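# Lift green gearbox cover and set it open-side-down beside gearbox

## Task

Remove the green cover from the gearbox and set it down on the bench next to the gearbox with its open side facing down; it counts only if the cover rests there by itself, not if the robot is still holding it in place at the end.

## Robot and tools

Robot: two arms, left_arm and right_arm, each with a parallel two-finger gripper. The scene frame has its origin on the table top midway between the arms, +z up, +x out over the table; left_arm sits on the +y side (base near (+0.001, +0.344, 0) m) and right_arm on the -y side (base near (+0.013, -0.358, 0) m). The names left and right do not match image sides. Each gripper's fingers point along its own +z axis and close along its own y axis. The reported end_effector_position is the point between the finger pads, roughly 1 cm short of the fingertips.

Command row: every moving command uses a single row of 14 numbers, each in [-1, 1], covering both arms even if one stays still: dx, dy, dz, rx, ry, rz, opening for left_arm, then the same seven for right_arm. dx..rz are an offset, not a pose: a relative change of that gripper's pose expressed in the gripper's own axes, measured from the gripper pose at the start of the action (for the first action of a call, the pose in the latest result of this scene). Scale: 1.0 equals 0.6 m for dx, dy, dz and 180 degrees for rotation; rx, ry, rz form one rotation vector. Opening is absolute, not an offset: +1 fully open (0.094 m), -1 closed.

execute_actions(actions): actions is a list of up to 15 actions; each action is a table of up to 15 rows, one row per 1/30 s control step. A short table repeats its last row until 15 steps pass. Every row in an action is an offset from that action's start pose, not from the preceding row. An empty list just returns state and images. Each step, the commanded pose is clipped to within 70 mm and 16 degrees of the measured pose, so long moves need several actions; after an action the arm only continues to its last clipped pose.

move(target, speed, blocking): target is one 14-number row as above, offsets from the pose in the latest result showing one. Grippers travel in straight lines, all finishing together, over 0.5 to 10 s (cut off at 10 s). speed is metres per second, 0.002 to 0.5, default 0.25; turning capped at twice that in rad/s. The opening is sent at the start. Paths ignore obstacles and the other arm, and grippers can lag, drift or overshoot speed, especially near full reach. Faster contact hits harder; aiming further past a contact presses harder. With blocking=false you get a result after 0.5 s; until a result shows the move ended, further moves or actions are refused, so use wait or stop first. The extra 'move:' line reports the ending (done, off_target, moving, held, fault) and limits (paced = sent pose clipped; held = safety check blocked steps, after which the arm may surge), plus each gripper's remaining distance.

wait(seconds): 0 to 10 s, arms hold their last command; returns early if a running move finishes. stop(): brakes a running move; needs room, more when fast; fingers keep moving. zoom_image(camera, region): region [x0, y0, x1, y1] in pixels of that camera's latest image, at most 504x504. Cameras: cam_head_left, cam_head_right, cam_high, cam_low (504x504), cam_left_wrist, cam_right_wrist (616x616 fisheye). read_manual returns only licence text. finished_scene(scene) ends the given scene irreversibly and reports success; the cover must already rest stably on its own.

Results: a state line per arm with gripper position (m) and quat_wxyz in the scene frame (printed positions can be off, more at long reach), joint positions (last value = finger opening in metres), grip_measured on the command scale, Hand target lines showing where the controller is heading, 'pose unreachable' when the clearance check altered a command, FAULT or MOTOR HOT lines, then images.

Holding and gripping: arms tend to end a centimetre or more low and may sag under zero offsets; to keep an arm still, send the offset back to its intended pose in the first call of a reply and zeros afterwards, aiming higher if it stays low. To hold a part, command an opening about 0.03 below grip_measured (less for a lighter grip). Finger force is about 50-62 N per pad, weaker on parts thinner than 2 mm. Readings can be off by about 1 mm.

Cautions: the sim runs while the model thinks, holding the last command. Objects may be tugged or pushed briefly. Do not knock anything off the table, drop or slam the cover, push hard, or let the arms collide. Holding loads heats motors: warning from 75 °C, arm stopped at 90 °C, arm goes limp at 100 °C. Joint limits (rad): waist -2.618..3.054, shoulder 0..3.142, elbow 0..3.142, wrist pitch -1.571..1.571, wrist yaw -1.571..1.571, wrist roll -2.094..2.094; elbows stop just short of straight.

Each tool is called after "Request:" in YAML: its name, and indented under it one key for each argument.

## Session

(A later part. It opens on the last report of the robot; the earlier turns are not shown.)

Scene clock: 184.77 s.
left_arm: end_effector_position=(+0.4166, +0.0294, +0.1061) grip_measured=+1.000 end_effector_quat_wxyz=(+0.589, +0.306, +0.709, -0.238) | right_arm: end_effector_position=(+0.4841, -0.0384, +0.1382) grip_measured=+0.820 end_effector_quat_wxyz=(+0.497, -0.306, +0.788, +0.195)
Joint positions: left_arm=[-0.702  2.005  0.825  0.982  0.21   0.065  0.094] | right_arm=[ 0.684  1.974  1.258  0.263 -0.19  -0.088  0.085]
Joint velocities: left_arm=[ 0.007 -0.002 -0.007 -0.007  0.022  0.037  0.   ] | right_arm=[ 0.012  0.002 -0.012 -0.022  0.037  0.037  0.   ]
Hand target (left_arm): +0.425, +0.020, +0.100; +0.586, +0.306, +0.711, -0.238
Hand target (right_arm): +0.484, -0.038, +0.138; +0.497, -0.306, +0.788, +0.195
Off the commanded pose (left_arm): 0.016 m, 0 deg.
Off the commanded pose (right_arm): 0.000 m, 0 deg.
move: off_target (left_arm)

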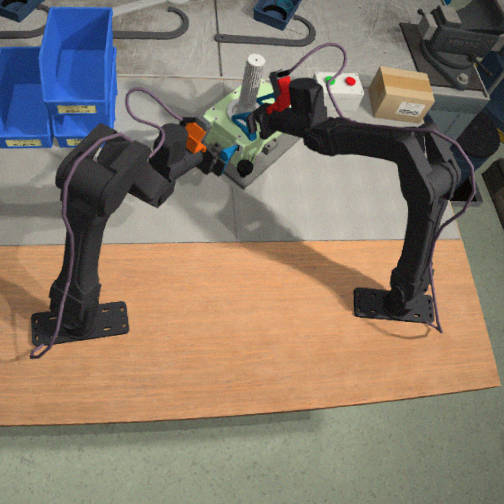

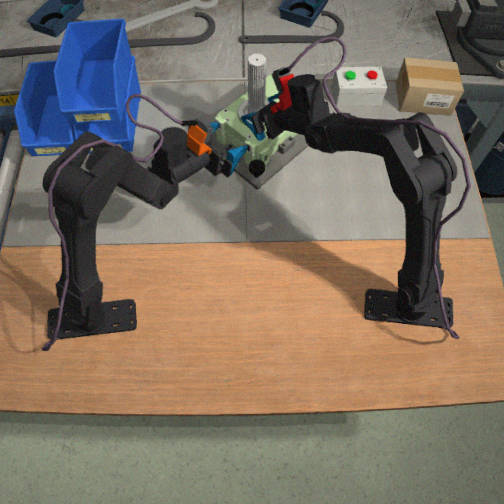

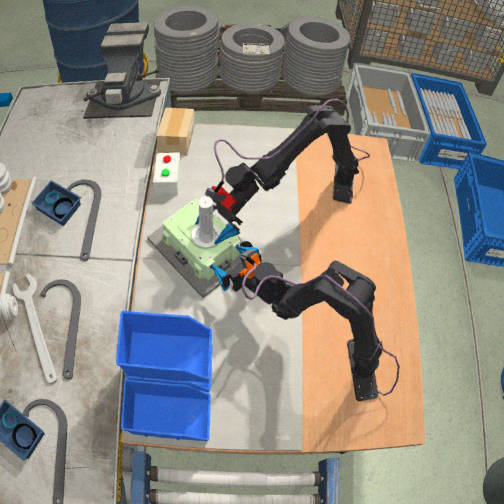

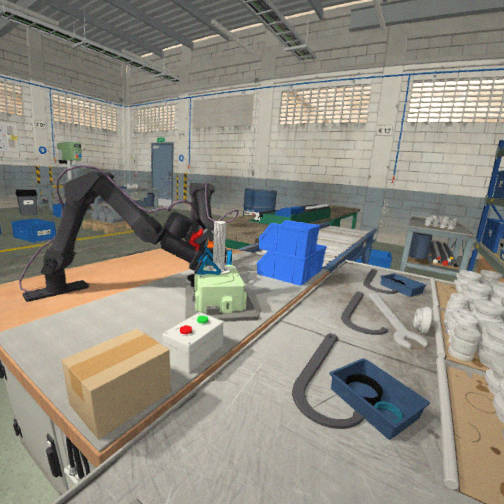

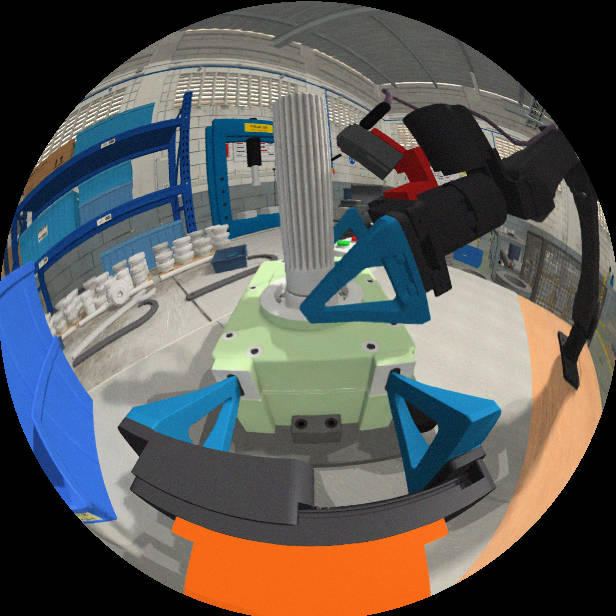

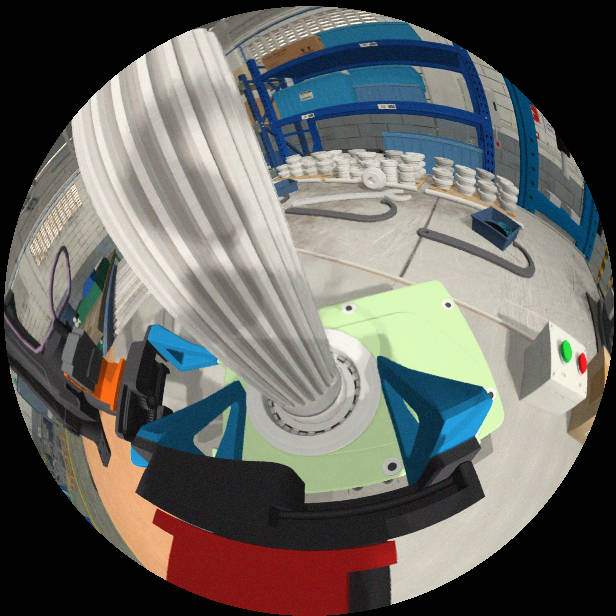

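Request:
execute_actions:
  actions:
    - [[0.015,-0.0017,-0.0058,0,0.0067,0,0.975, 0,0,0,0,0,0,0.77]]

Request:
zoom_image:
  camera: "cam_left_wrist"
  region: [210, 350, 270, 410]

Request:
zoom_image:
  camera: "cam_left_wrist"
  region: [365, 345, 425, 405]

Scene clock: 187.73 s.
left_arm: end_effector_position=(+0.4154, +0.0304, +0.1044) grip_measured=+0.977 end_effector_quat_wxyz=(+0.588, +0.306, +0.710, -0.238) | right_arm: end_effector_position=(+0.4841, -0.0384, +0.1382) grip_measured=+0.820 end_effector_quat_wxyz=(+0.497, -0.306, +0.788, +0.195)
Joint positions: left_arm=[-0.702  2.005  0.818  0.986  0.209  0.065  0.093] | right_arm=[ 0.684  1.974  1.258  0.263 -0.19  -0.088  0.085]
Joint velocities: left_arm=[-0.007  0.017  0.022  0.037 -0.007  0.007 -0.001] | right_arm=[ 0.012 -0.022  0.002 -0.037  0.022 -0.051  0.   ]
Hand target (left_arm): +0.412, +0.033, +0.098; +0.582, +0.308, +0.715, -0.235
Hand target (right_arm): +0.484, -0.038, +0.138; +0.497, -0.306, +0.788, +0.195
Off the commanded pose (left_arm): 0.007 m, 1 deg.
Off the commanded pose (right_arm): 0.000 m, 0 deg.

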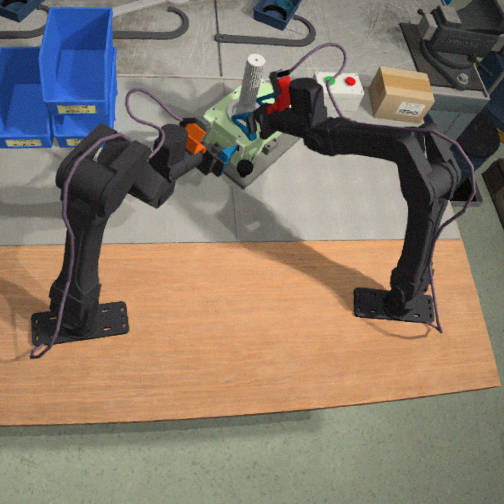

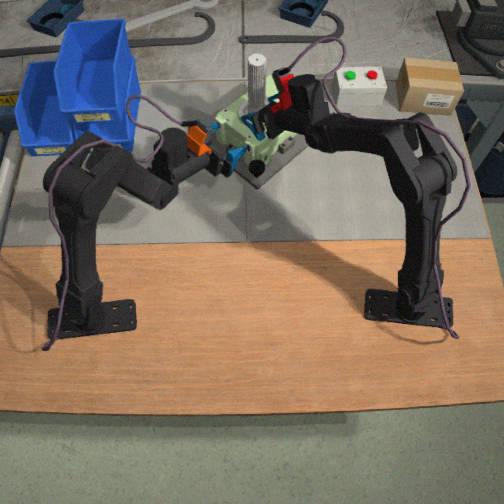

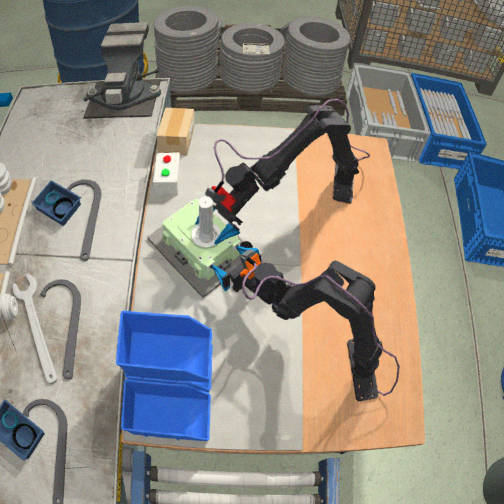

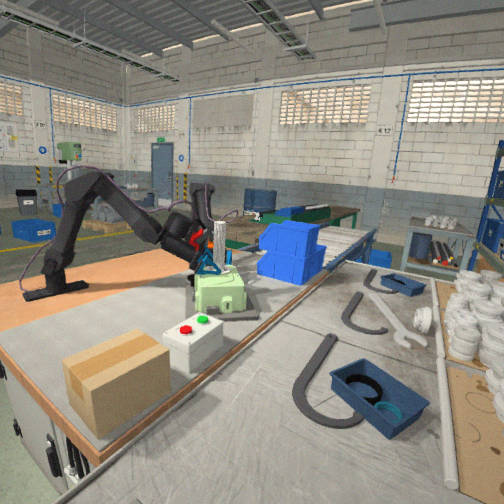

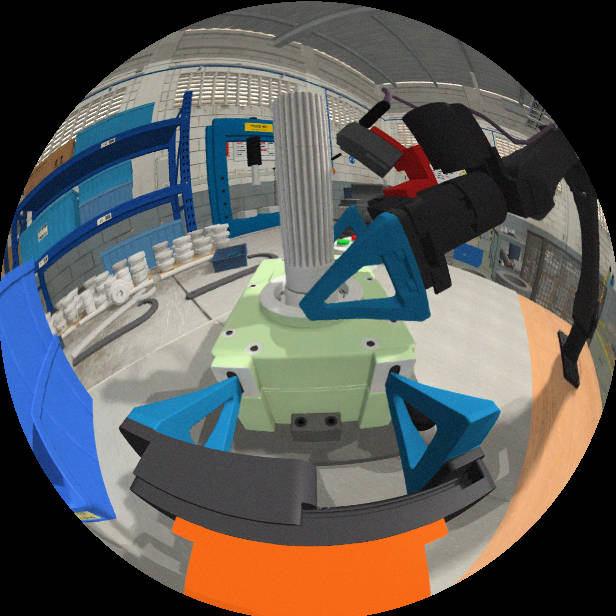

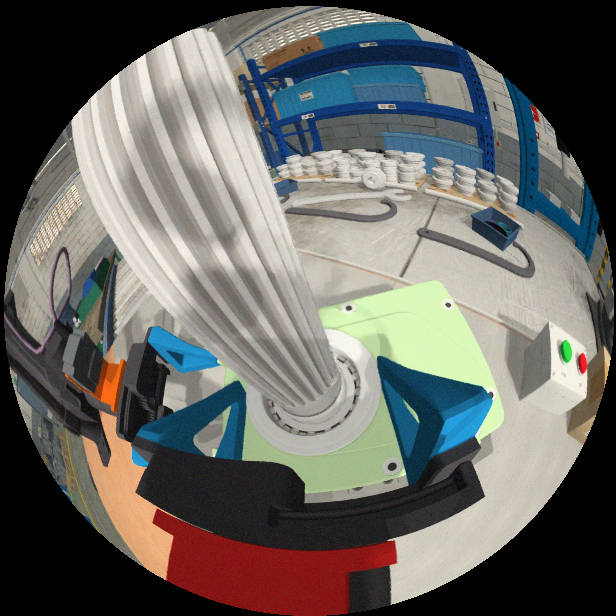

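Region (210, 350, 270, 410) of cam_left_wrist's 616x616 image, scaled by 8.400, with more detail than that image has.

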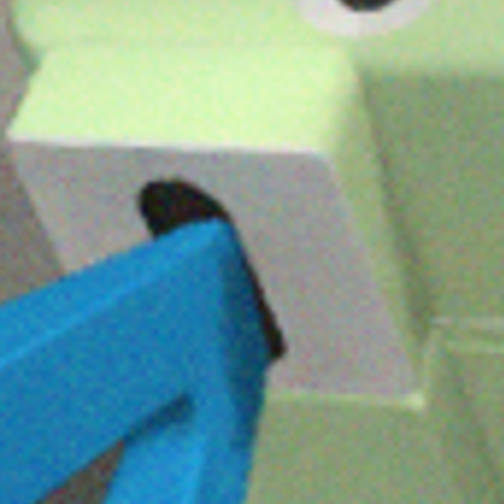

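Region (365, 345, 425, 405) of cam_left_wrist's 616x616 image, scaled by 8.400, with more detail than that image has.

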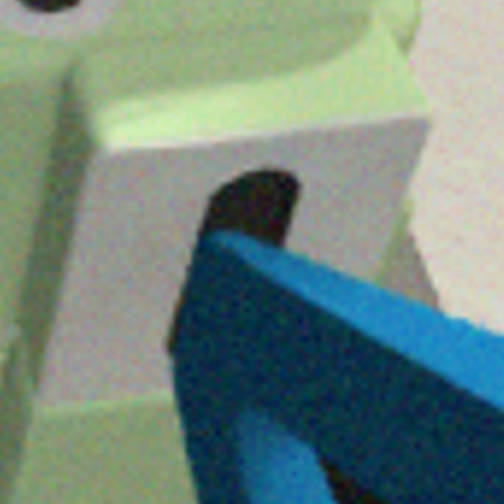

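Request:
execute_actions:
  actions:
    - [[0.010,-0.001,-0.002,0,0,0,0.99, 0,0,0,0,0,0,0.77]]
    - [[0.0045,-0.001,0.012,0,0,0,0.99, 0,0,0,0,0,0,0.77],[0.0045,-0.001,0.012,0,0,0,0.99, 0,0,0,0,0,0,0.77],[0.0045,-0.001,0.016,0,0,0,0.99, 0,0,0,0,0,0,0.77],[0.0045,-0.001,0.016,0,0,0,0.99, 0,0,0,0,0,0,0.77],[0.0045,-0.001,0.020,0,0,0,0.99, 0,0,0,0,0,0,0.77],[0.0045,-0.001,0.020,0,0,0,0.99, 0,0,0,0,0,0,0.77],[0.0045,-0.001,0.024,0,0,0,0.99, 0,0,0,0,0,0,0.77],[0.0045,-0.001,0.024,0,0,0,0.99, 0,0,0,0,0,0,0.77],[0.0045,-0.001,0.028,0,0,0,0.99, 0,0,0,0,0,0,0.77]]

Request:
zoom_image:
  camera: "cam_left_wrist"
  region: [210, 350, 270, 410]

Request:
zoom_image:
  camera: "cam_left_wrist"
  region: [365, 345, 425, 405]

Scene clock: 189.43 s.
left_arm: end_effector_position=(+0.4165, +0.0295, +0.1079) grip_measured=+0.988 end_effector_quat_wxyz=(+0.597, +0.304, +0.702, -0.240) | right_arm: end_effector_position=(+0.4841, -0.0384, +0.1382) grip_measured=+0.820 end_effector_quat_wxyz=(+0.497, -0.306, +0.788, +0.195)
Joint positions: left_arm=[-0.702  2.015  0.818  1.021  0.21   0.064  0.093] | right_arm=[ 0.684  1.974  1.258  0.263 -0.19  -0.088  0.085]
Joint velocities: left_arm=[ 0.007 -0.002 -0.012  0.007 -0.095 -0.022 -0.001] | right_arm=[-0.012 -0.012 -0.012  0.022 -0.022  0.022 -0.001]
Hand target (left_arm): +0.425, +0.019, +0.102; +0.594, +0.305, +0.705, -0.239
Hand target (right_arm): +0.484, -0.038, +0.138; +0.497, -0.306, +0.788, +0.195
Off the commanded pose (left_arm): 0.016 m, 1 deg.
Off the commanded pose (right_arm): 0.000 m, 0 deg.

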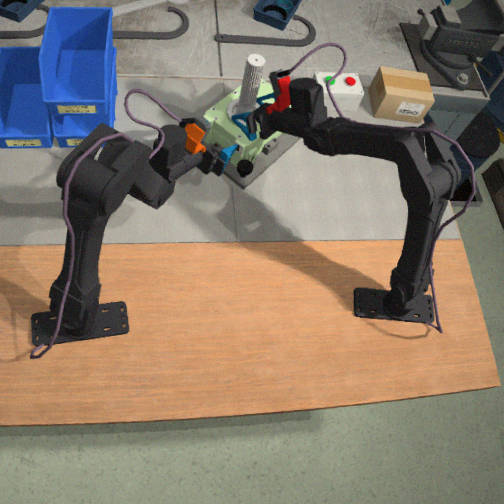

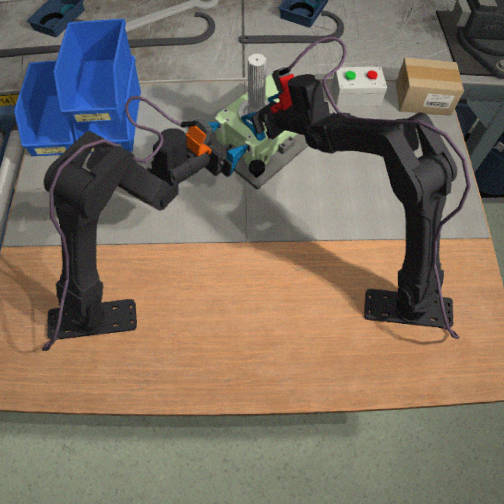

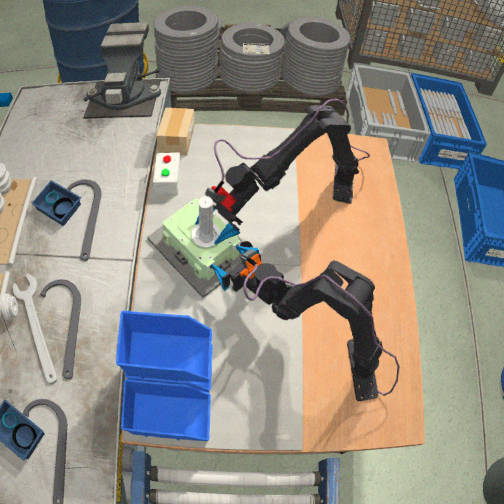

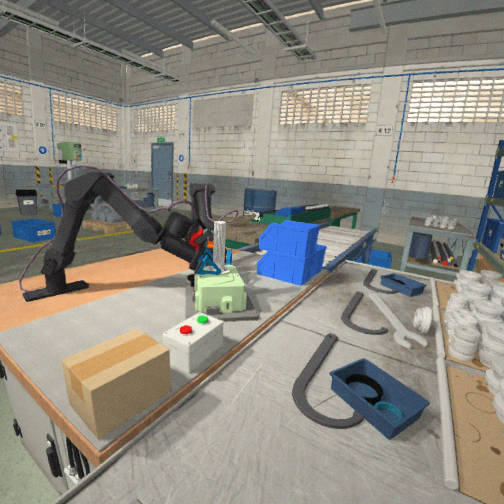

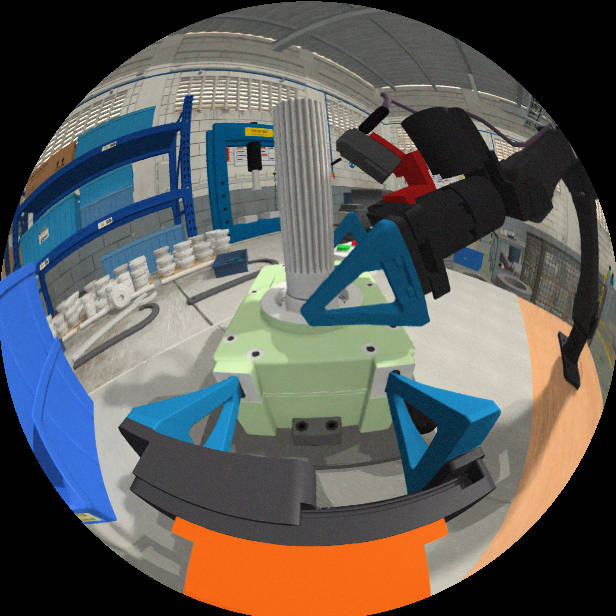

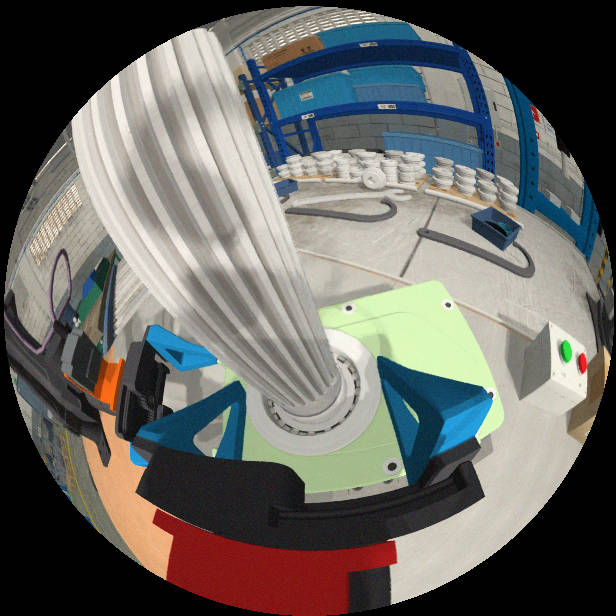

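Region (210, 350, 270, 410) of cam_left_wrist's 616x616 image, scaled by 8.400, with more detail than that image has.

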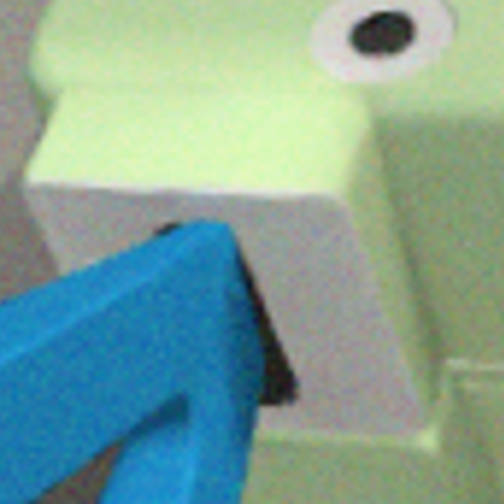

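Region (365, 345, 425, 405) of cam_left_wrist's 616x616 image, scaled by 8.400, with more detail than that image has.

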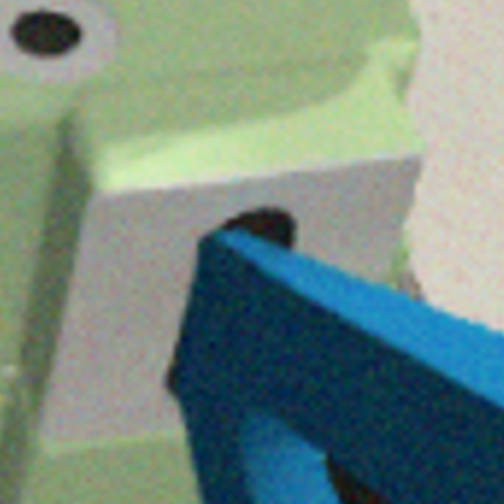

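Request:
execute_actions:
  actions:
    - [[0.004,0,-0.03,0,0,0,0.99, 0,0,0,0,0,0,0.77]]
    - [[0.004,0,-0.005,0,0,0,0.10, 0,0,0,0,0,0,0.77]]

Scene clock: 196.77 s.
left_arm: end_effector_position=(+0.4046, +0.0370, +0.1056) grip_measured=+0.102 end_effector_quat_wxyz=(+0.597, +0.305, +0.702, -0.241) | right_arm: end_effector_position=(+0.4841, -0.0384, +0.1382) grip_measured=+0.820 end_effector_quat_wxyz=(+0.497, -0.306, +0.788, +0.195)
Joint positions: left_arm=[-0.702  1.989  0.754  1.059  0.213  0.064  0.052] | right_arm=[ 0.684  1.974  1.258  0.263 -0.19  -0.088  0.085]
Joint velocities: left_arm=[-0.007 -0.007 -0.002 -0.022  0.022 -0.022 -0.002] | right_arm=[-0.007  0.007  0.017  0.007  0.037 -0.007 -0.002]
Hand target (left_arm): +0.402, +0.040, +0.101; +0.593, +0.306, +0.706, -0.240
Hand target (right_arm): +0.484, -0.038, +0.138; +0.497, -0.306, +0.788, +0.195
Off the commanded pose (left_arm): 0.006 m, 1 deg.
Off the commanded pose (right_arm): 0.000 m, 0 deg.

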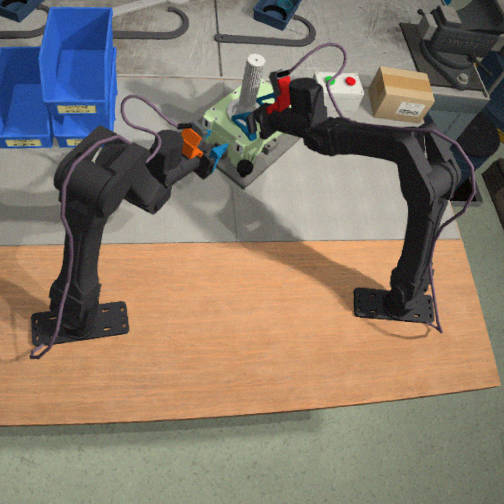

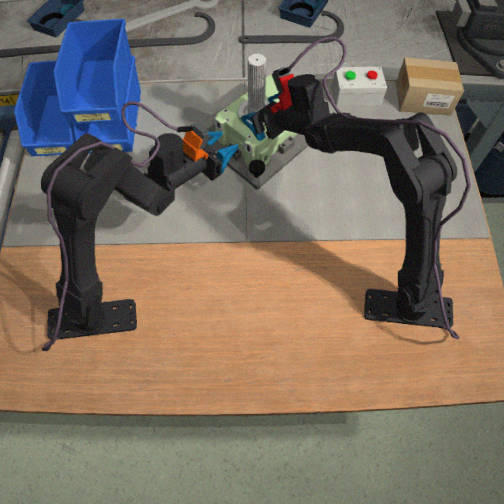

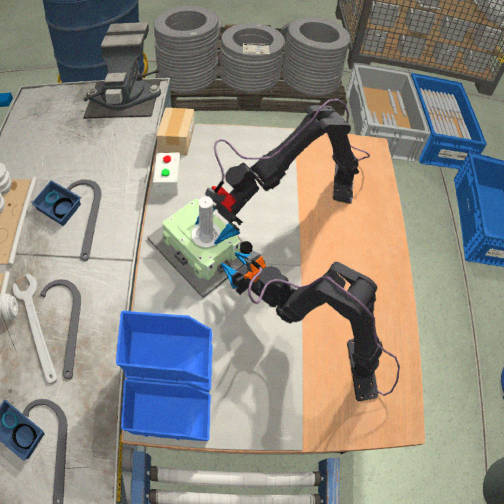

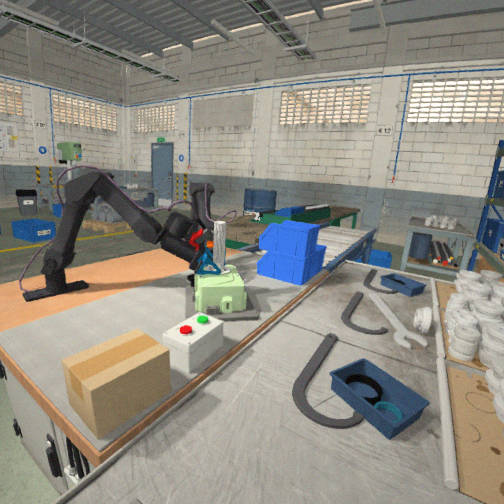

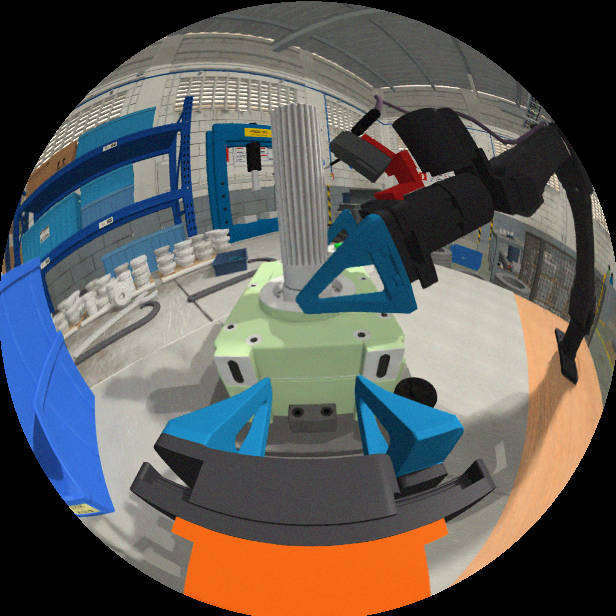

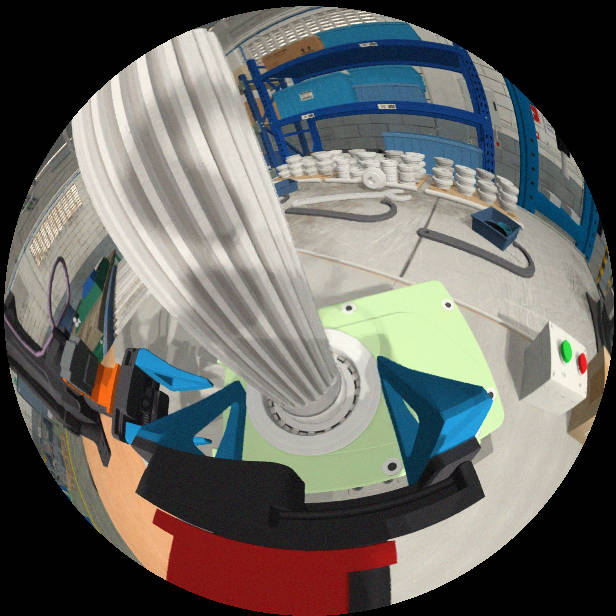

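Request:
execute_actions:
  actions: []

Scene clock: 197.87 s.
left_arm: end_effector_position=(+0.4046, +0.0370, +0.1057) grip_measured=+0.102 end_effector_quat_wxyz=(+0.597, +0.305, +0.702, -0.241) | right_arm: end_effector_position=(+0.4841, -0.0384, +0.1382) grip_measured=+0.820 end_effector_quat_wxyz=(+0.497, -0.306, +0.788, +0.195)
Joint positions: left_arm=[-0.702  1.989  0.754  1.059  0.213  0.064  0.052] | right_arm=[ 0.684  1.974  1.258  0.263 -0.19  -0.088  0.085]
Joint velocities: left_arm=[-0.007  0.002  0.002 -0.081 -0.022  0.007  0.   ] | right_arm=[ 0.012 -0.007 -0.002 -0.095 -0.007  0.022  0.   ]
Hand target (left_arm): +0.402, +0.040, +0.101; +0.593, +0.306, +0.706, -0.240
Hand target (right_arm): +0.484, -0.038, +0.138; +0.497, -0.306, +0.788, +0.195
Off the commanded pose (left_arm): 0.006 m, 1 deg.
Off the commanded pose (right_arm): 0.000 m, 0 deg.

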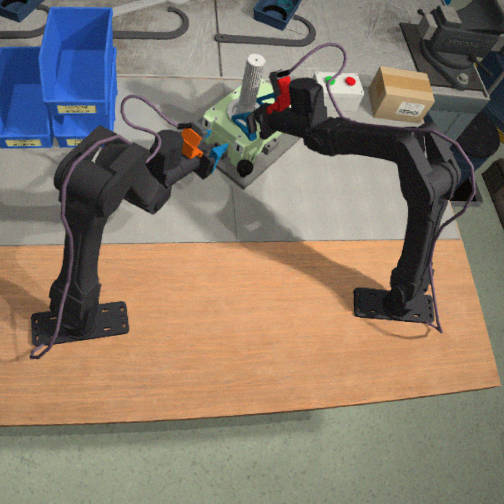

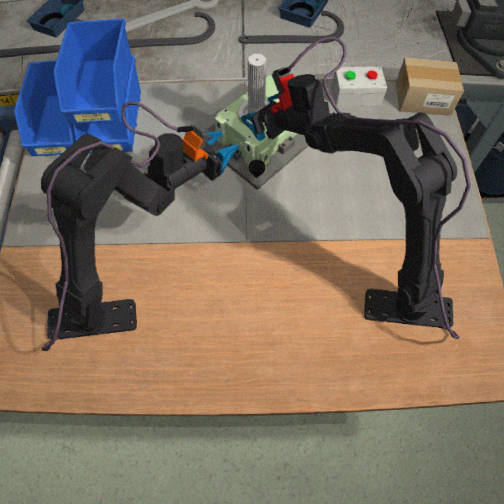

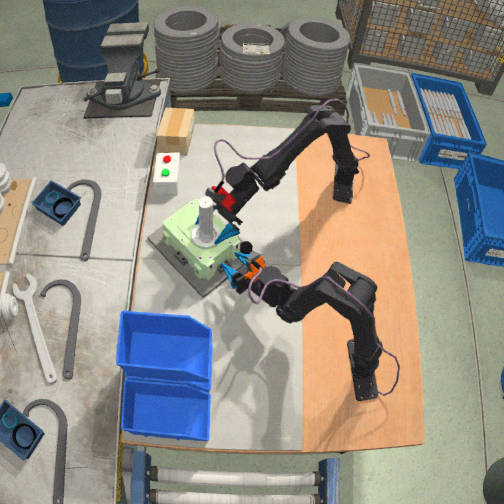

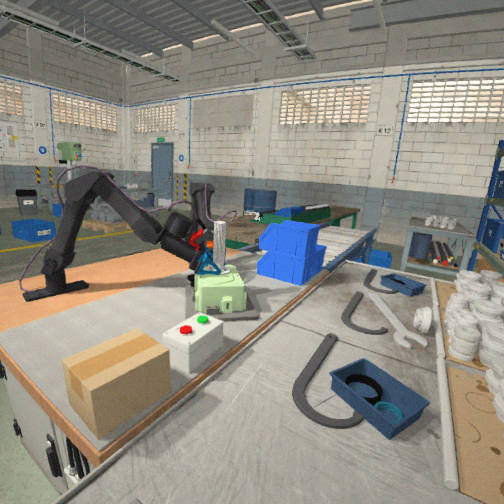

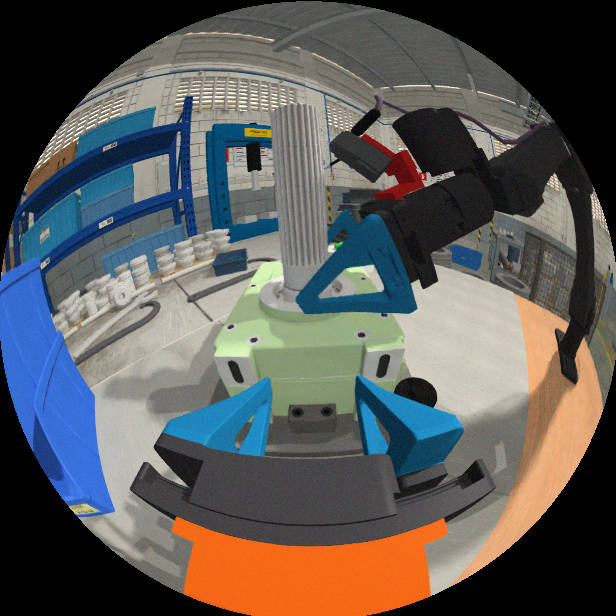

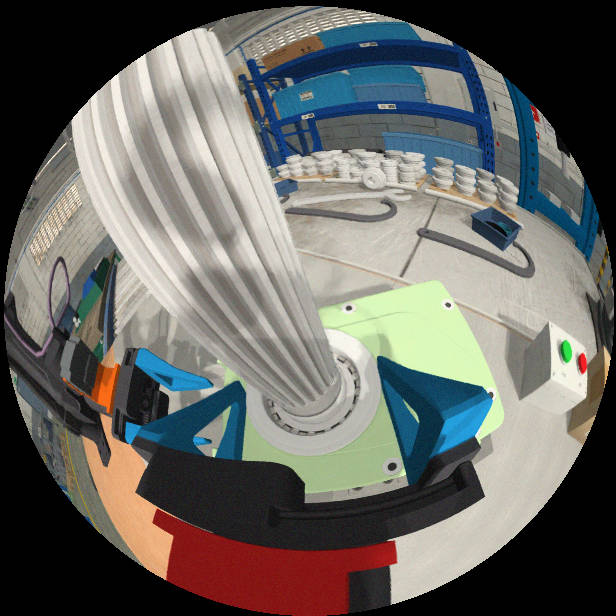

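Request:
zoom_image:
  camera: "cam_high"
  region: [130, 170, 290, 330]

Request:
zoom_image:
  camera: "cam_low"
  region: [160, 200, 290, 330]

Request:
zoom_image:
  camera: "cam_left_wrist"
  region: [190, 230, 450, 470]

Region (130, 170, 290, 330) of cam_high's 504x504 image, scaled by 3.150, with more detail than that image has.

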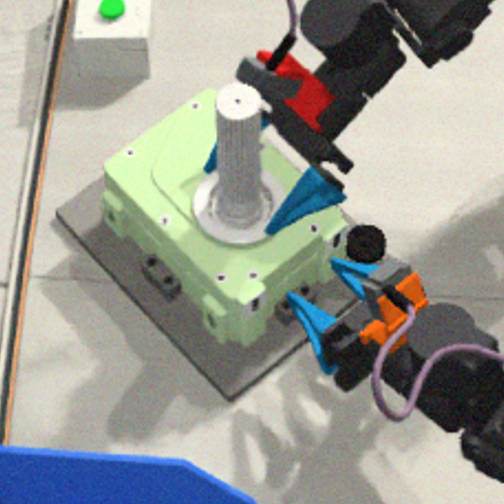

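Region (160, 200, 290, 330) of cam_low's 504x504 image, scaled by 3.877, with more detail than that image has.

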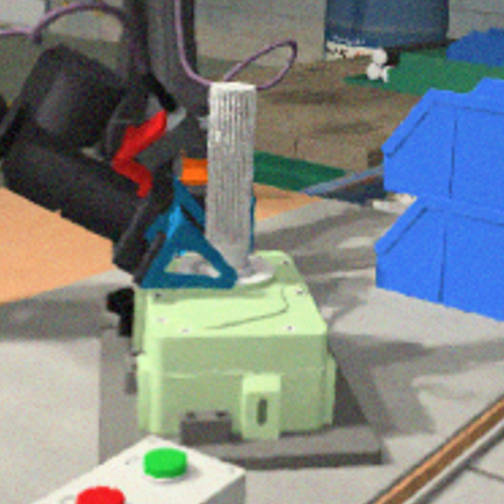

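Region (190, 230, 450, 470) of cam_left_wrist's 616x616 image, scaled by 1.938, with more detail than that image has; it fills the top 465 rows of this view, and the rest is white.

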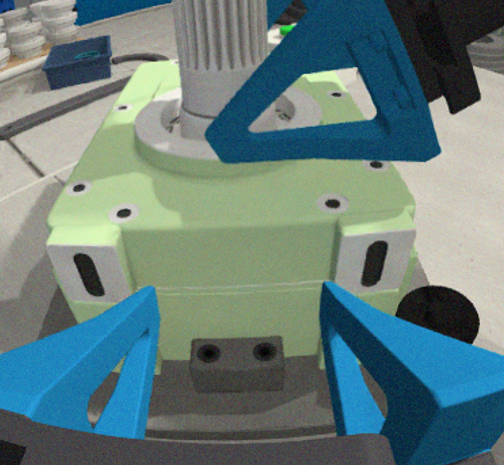

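Request:
execute_actions:
  actions:
    - [[0.003,0.006,0.025,0,0,0,0.05, 0,0,0,0,0,0,0.77]]
    - [[0,0,0,0,0,0,0.05, 0,0,0,0,0,0,0.77]]

Scene clock: 202.40 s.
left_arm: end_effector_position=(+0.4134, +0.0313, +0.1052) grip_measured=+0.052 end_effector_quat_wxyz=(+0.601, +0.304, +0.699, -0.241) | right_arm: end_effector_position=(+0.4841, -0.0384, +0.1382) grip_measured=+0.820 end_effector_quat_wxyz=(+0.497, -0.306, +0.788, +0.195)
Joint positions: left_arm=[-0.702  2.023  0.797  1.059  0.213  0.064  0.049] | right_arm=[ 0.684  1.974  1.258  0.263 -0.19  -0.088  0.085]
Joint velocities: left_arm=[ 0.007 -0.022  0.012 -0.051 -0.051  0.066  0.   ] | right_arm=[ 0.012 -0.007  0.002 -0.037 -0.037  0.037 -0.   ]
Hand target (left_arm): +0.413, +0.031, +0.105; +0.601, +0.304, +0.699, -0.241
Hand target (right_arm): +0.484, -0.038, +0.138; +0.497, -0.306, +0.788, +0.195
Off the commanded pose (left_arm): 0.000 m, 0 deg.
Off the commanded pose (right_arm): 0.000 m, 0 deg.

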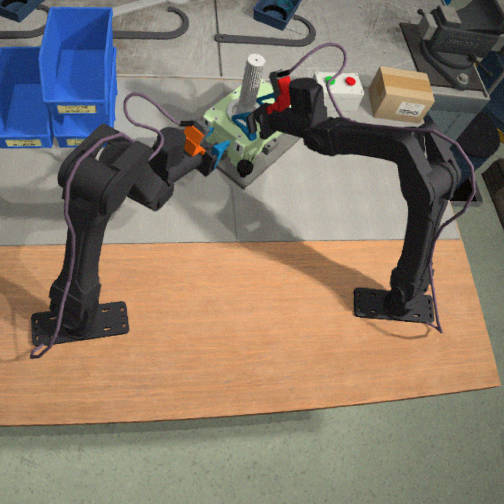

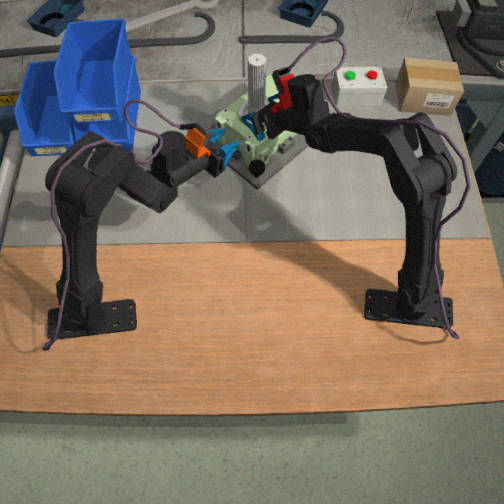

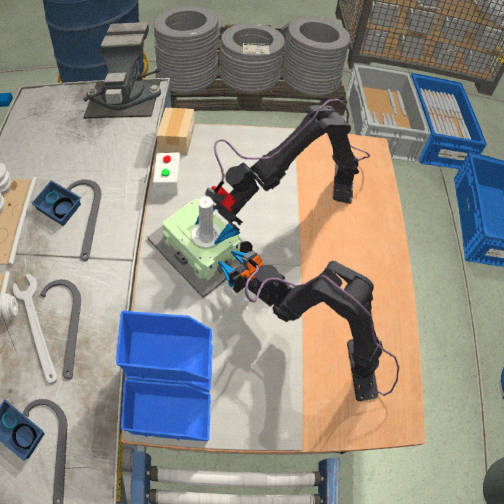

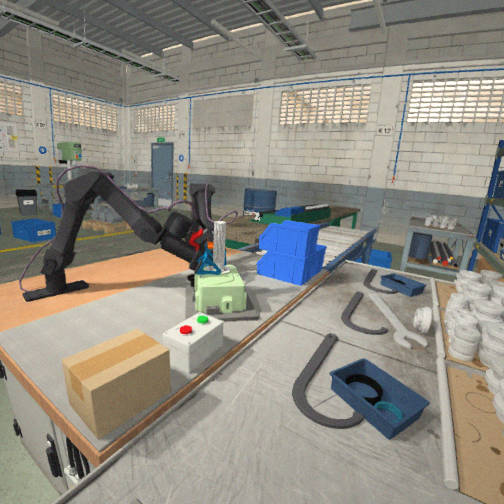

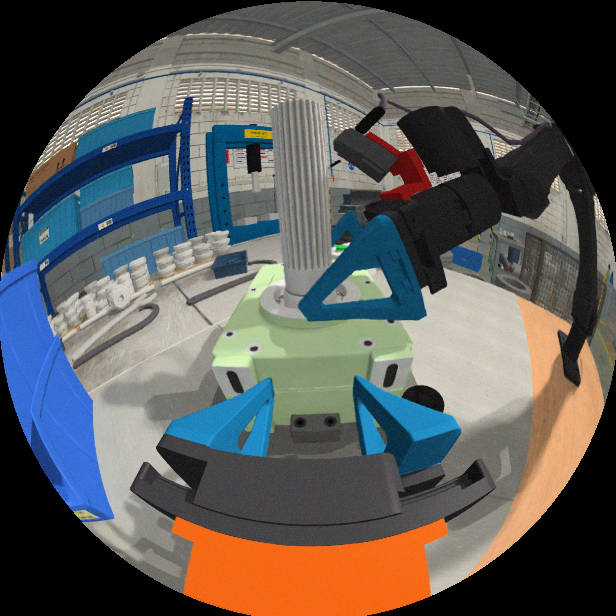

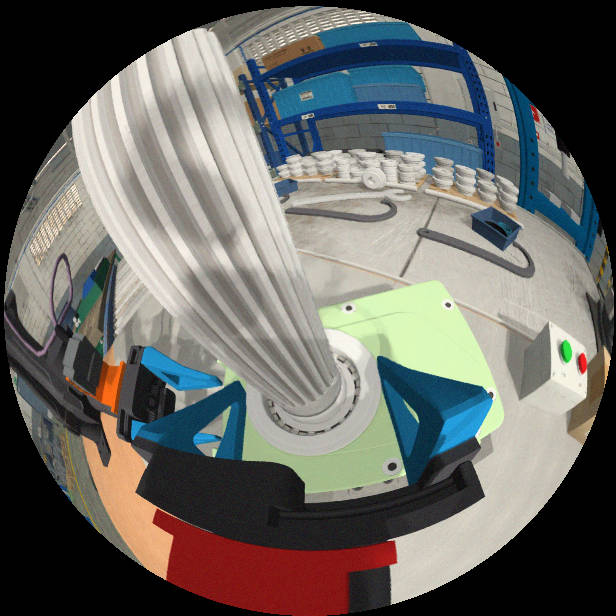

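Request:
execute_actions:
  actions:
    - [[0.002,0.002,0.024,0,0,0,0.05, 0,0,0,0,0,0,0.77]]
    - [[0,0,0,0,0,0,0.05, 0,0,0,0,0,0,0.77]]

Request:
zoom_image:
  camera: "cam_left_wrist"
  region: [200, 300, 440, 460]

Scene clock: 203.60 s.
left_arm: end_effector_position=(+0.4214, +0.0261, +0.1067) grip_measured=+0.052 end_effector_quat_wxyz=(+0.605, +0.304, +0.695, -0.242) | right_arm: end_effector_position=(+0.4841, -0.0384, +0.1382) grip_measured=+0.820 end_effector_quat_wxyz=(+0.497, -0.306, +0.788, +0.195)
Joint positions: left_arm=[-0.702  2.051  0.837  1.059  0.213  0.064  0.049] | right_arm=[ 0.684  1.974  1.258  0.263 -0.19  -0.088  0.085]
Joint velocities: left_arm=[-0.002 -0.007 -0.007  0.037 -0.081  0.022 -0.001] | right_arm=[ 0.007 -0.002  0.002  0.037  0.037 -0.022 -0.001]
Hand target (left_arm): +0.421, +0.026, +0.107; +0.605, +0.304, +0.695, -0.242
Hand target (right_arm): +0.484, -0.038, +0.138; +0.497, -0.306, +0.788, +0.195
Off the commanded pose (left_arm): 0.000 m, 0 deg.
Off the commanded pose (right_arm): 0.000 m, 0 deg.

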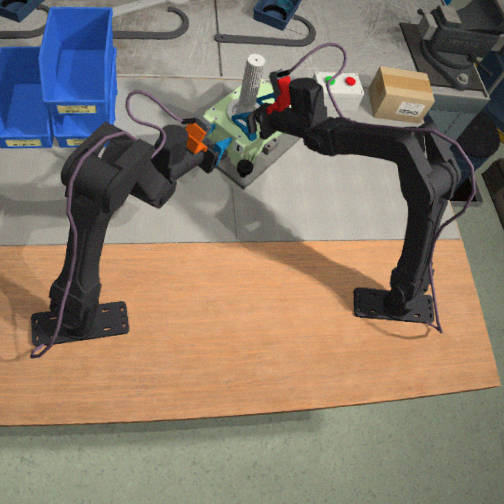

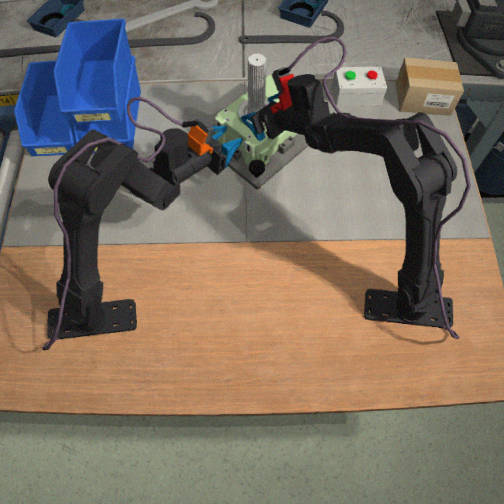

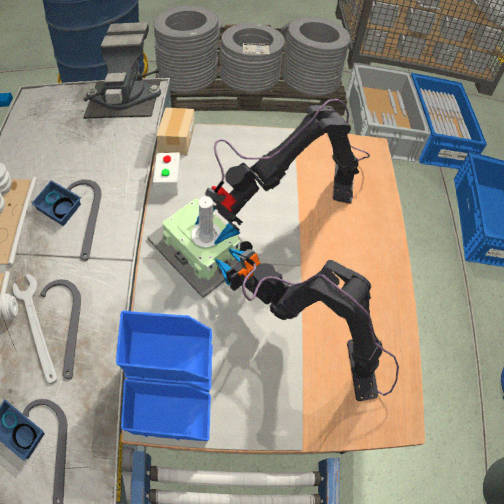

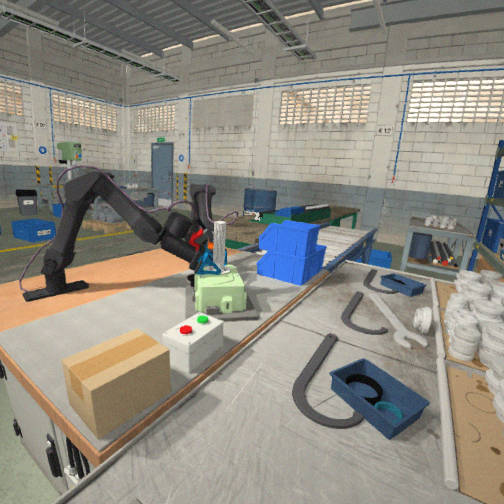

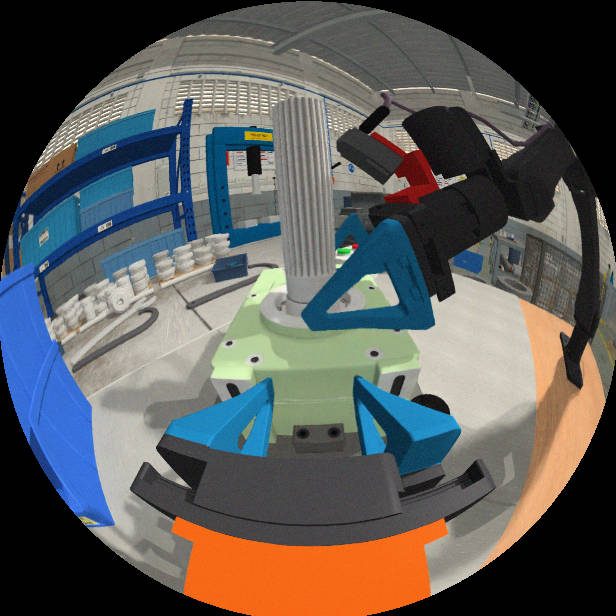

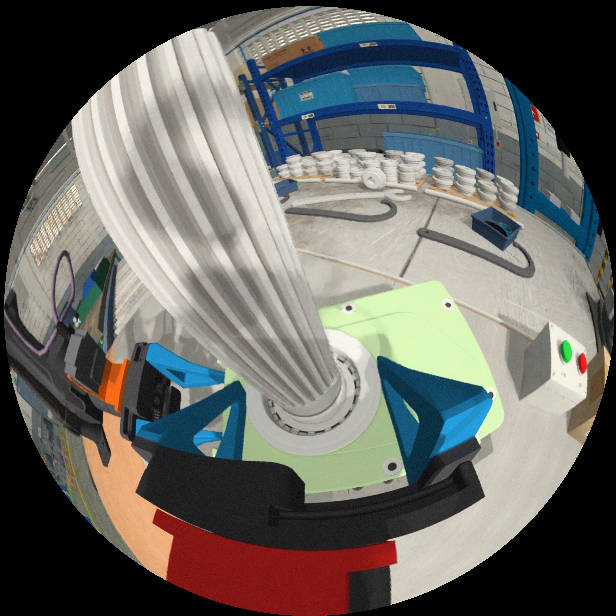

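Region (200, 300, 440, 460) of cam_left_wrist's 616x616 image, scaled by 2.100, with more detail than that image has.

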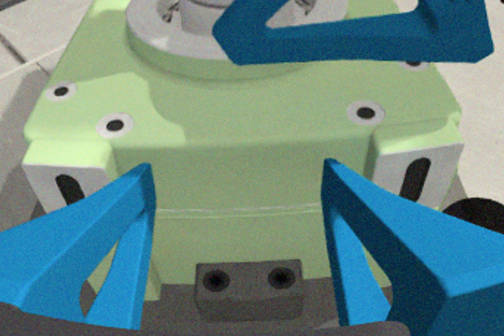

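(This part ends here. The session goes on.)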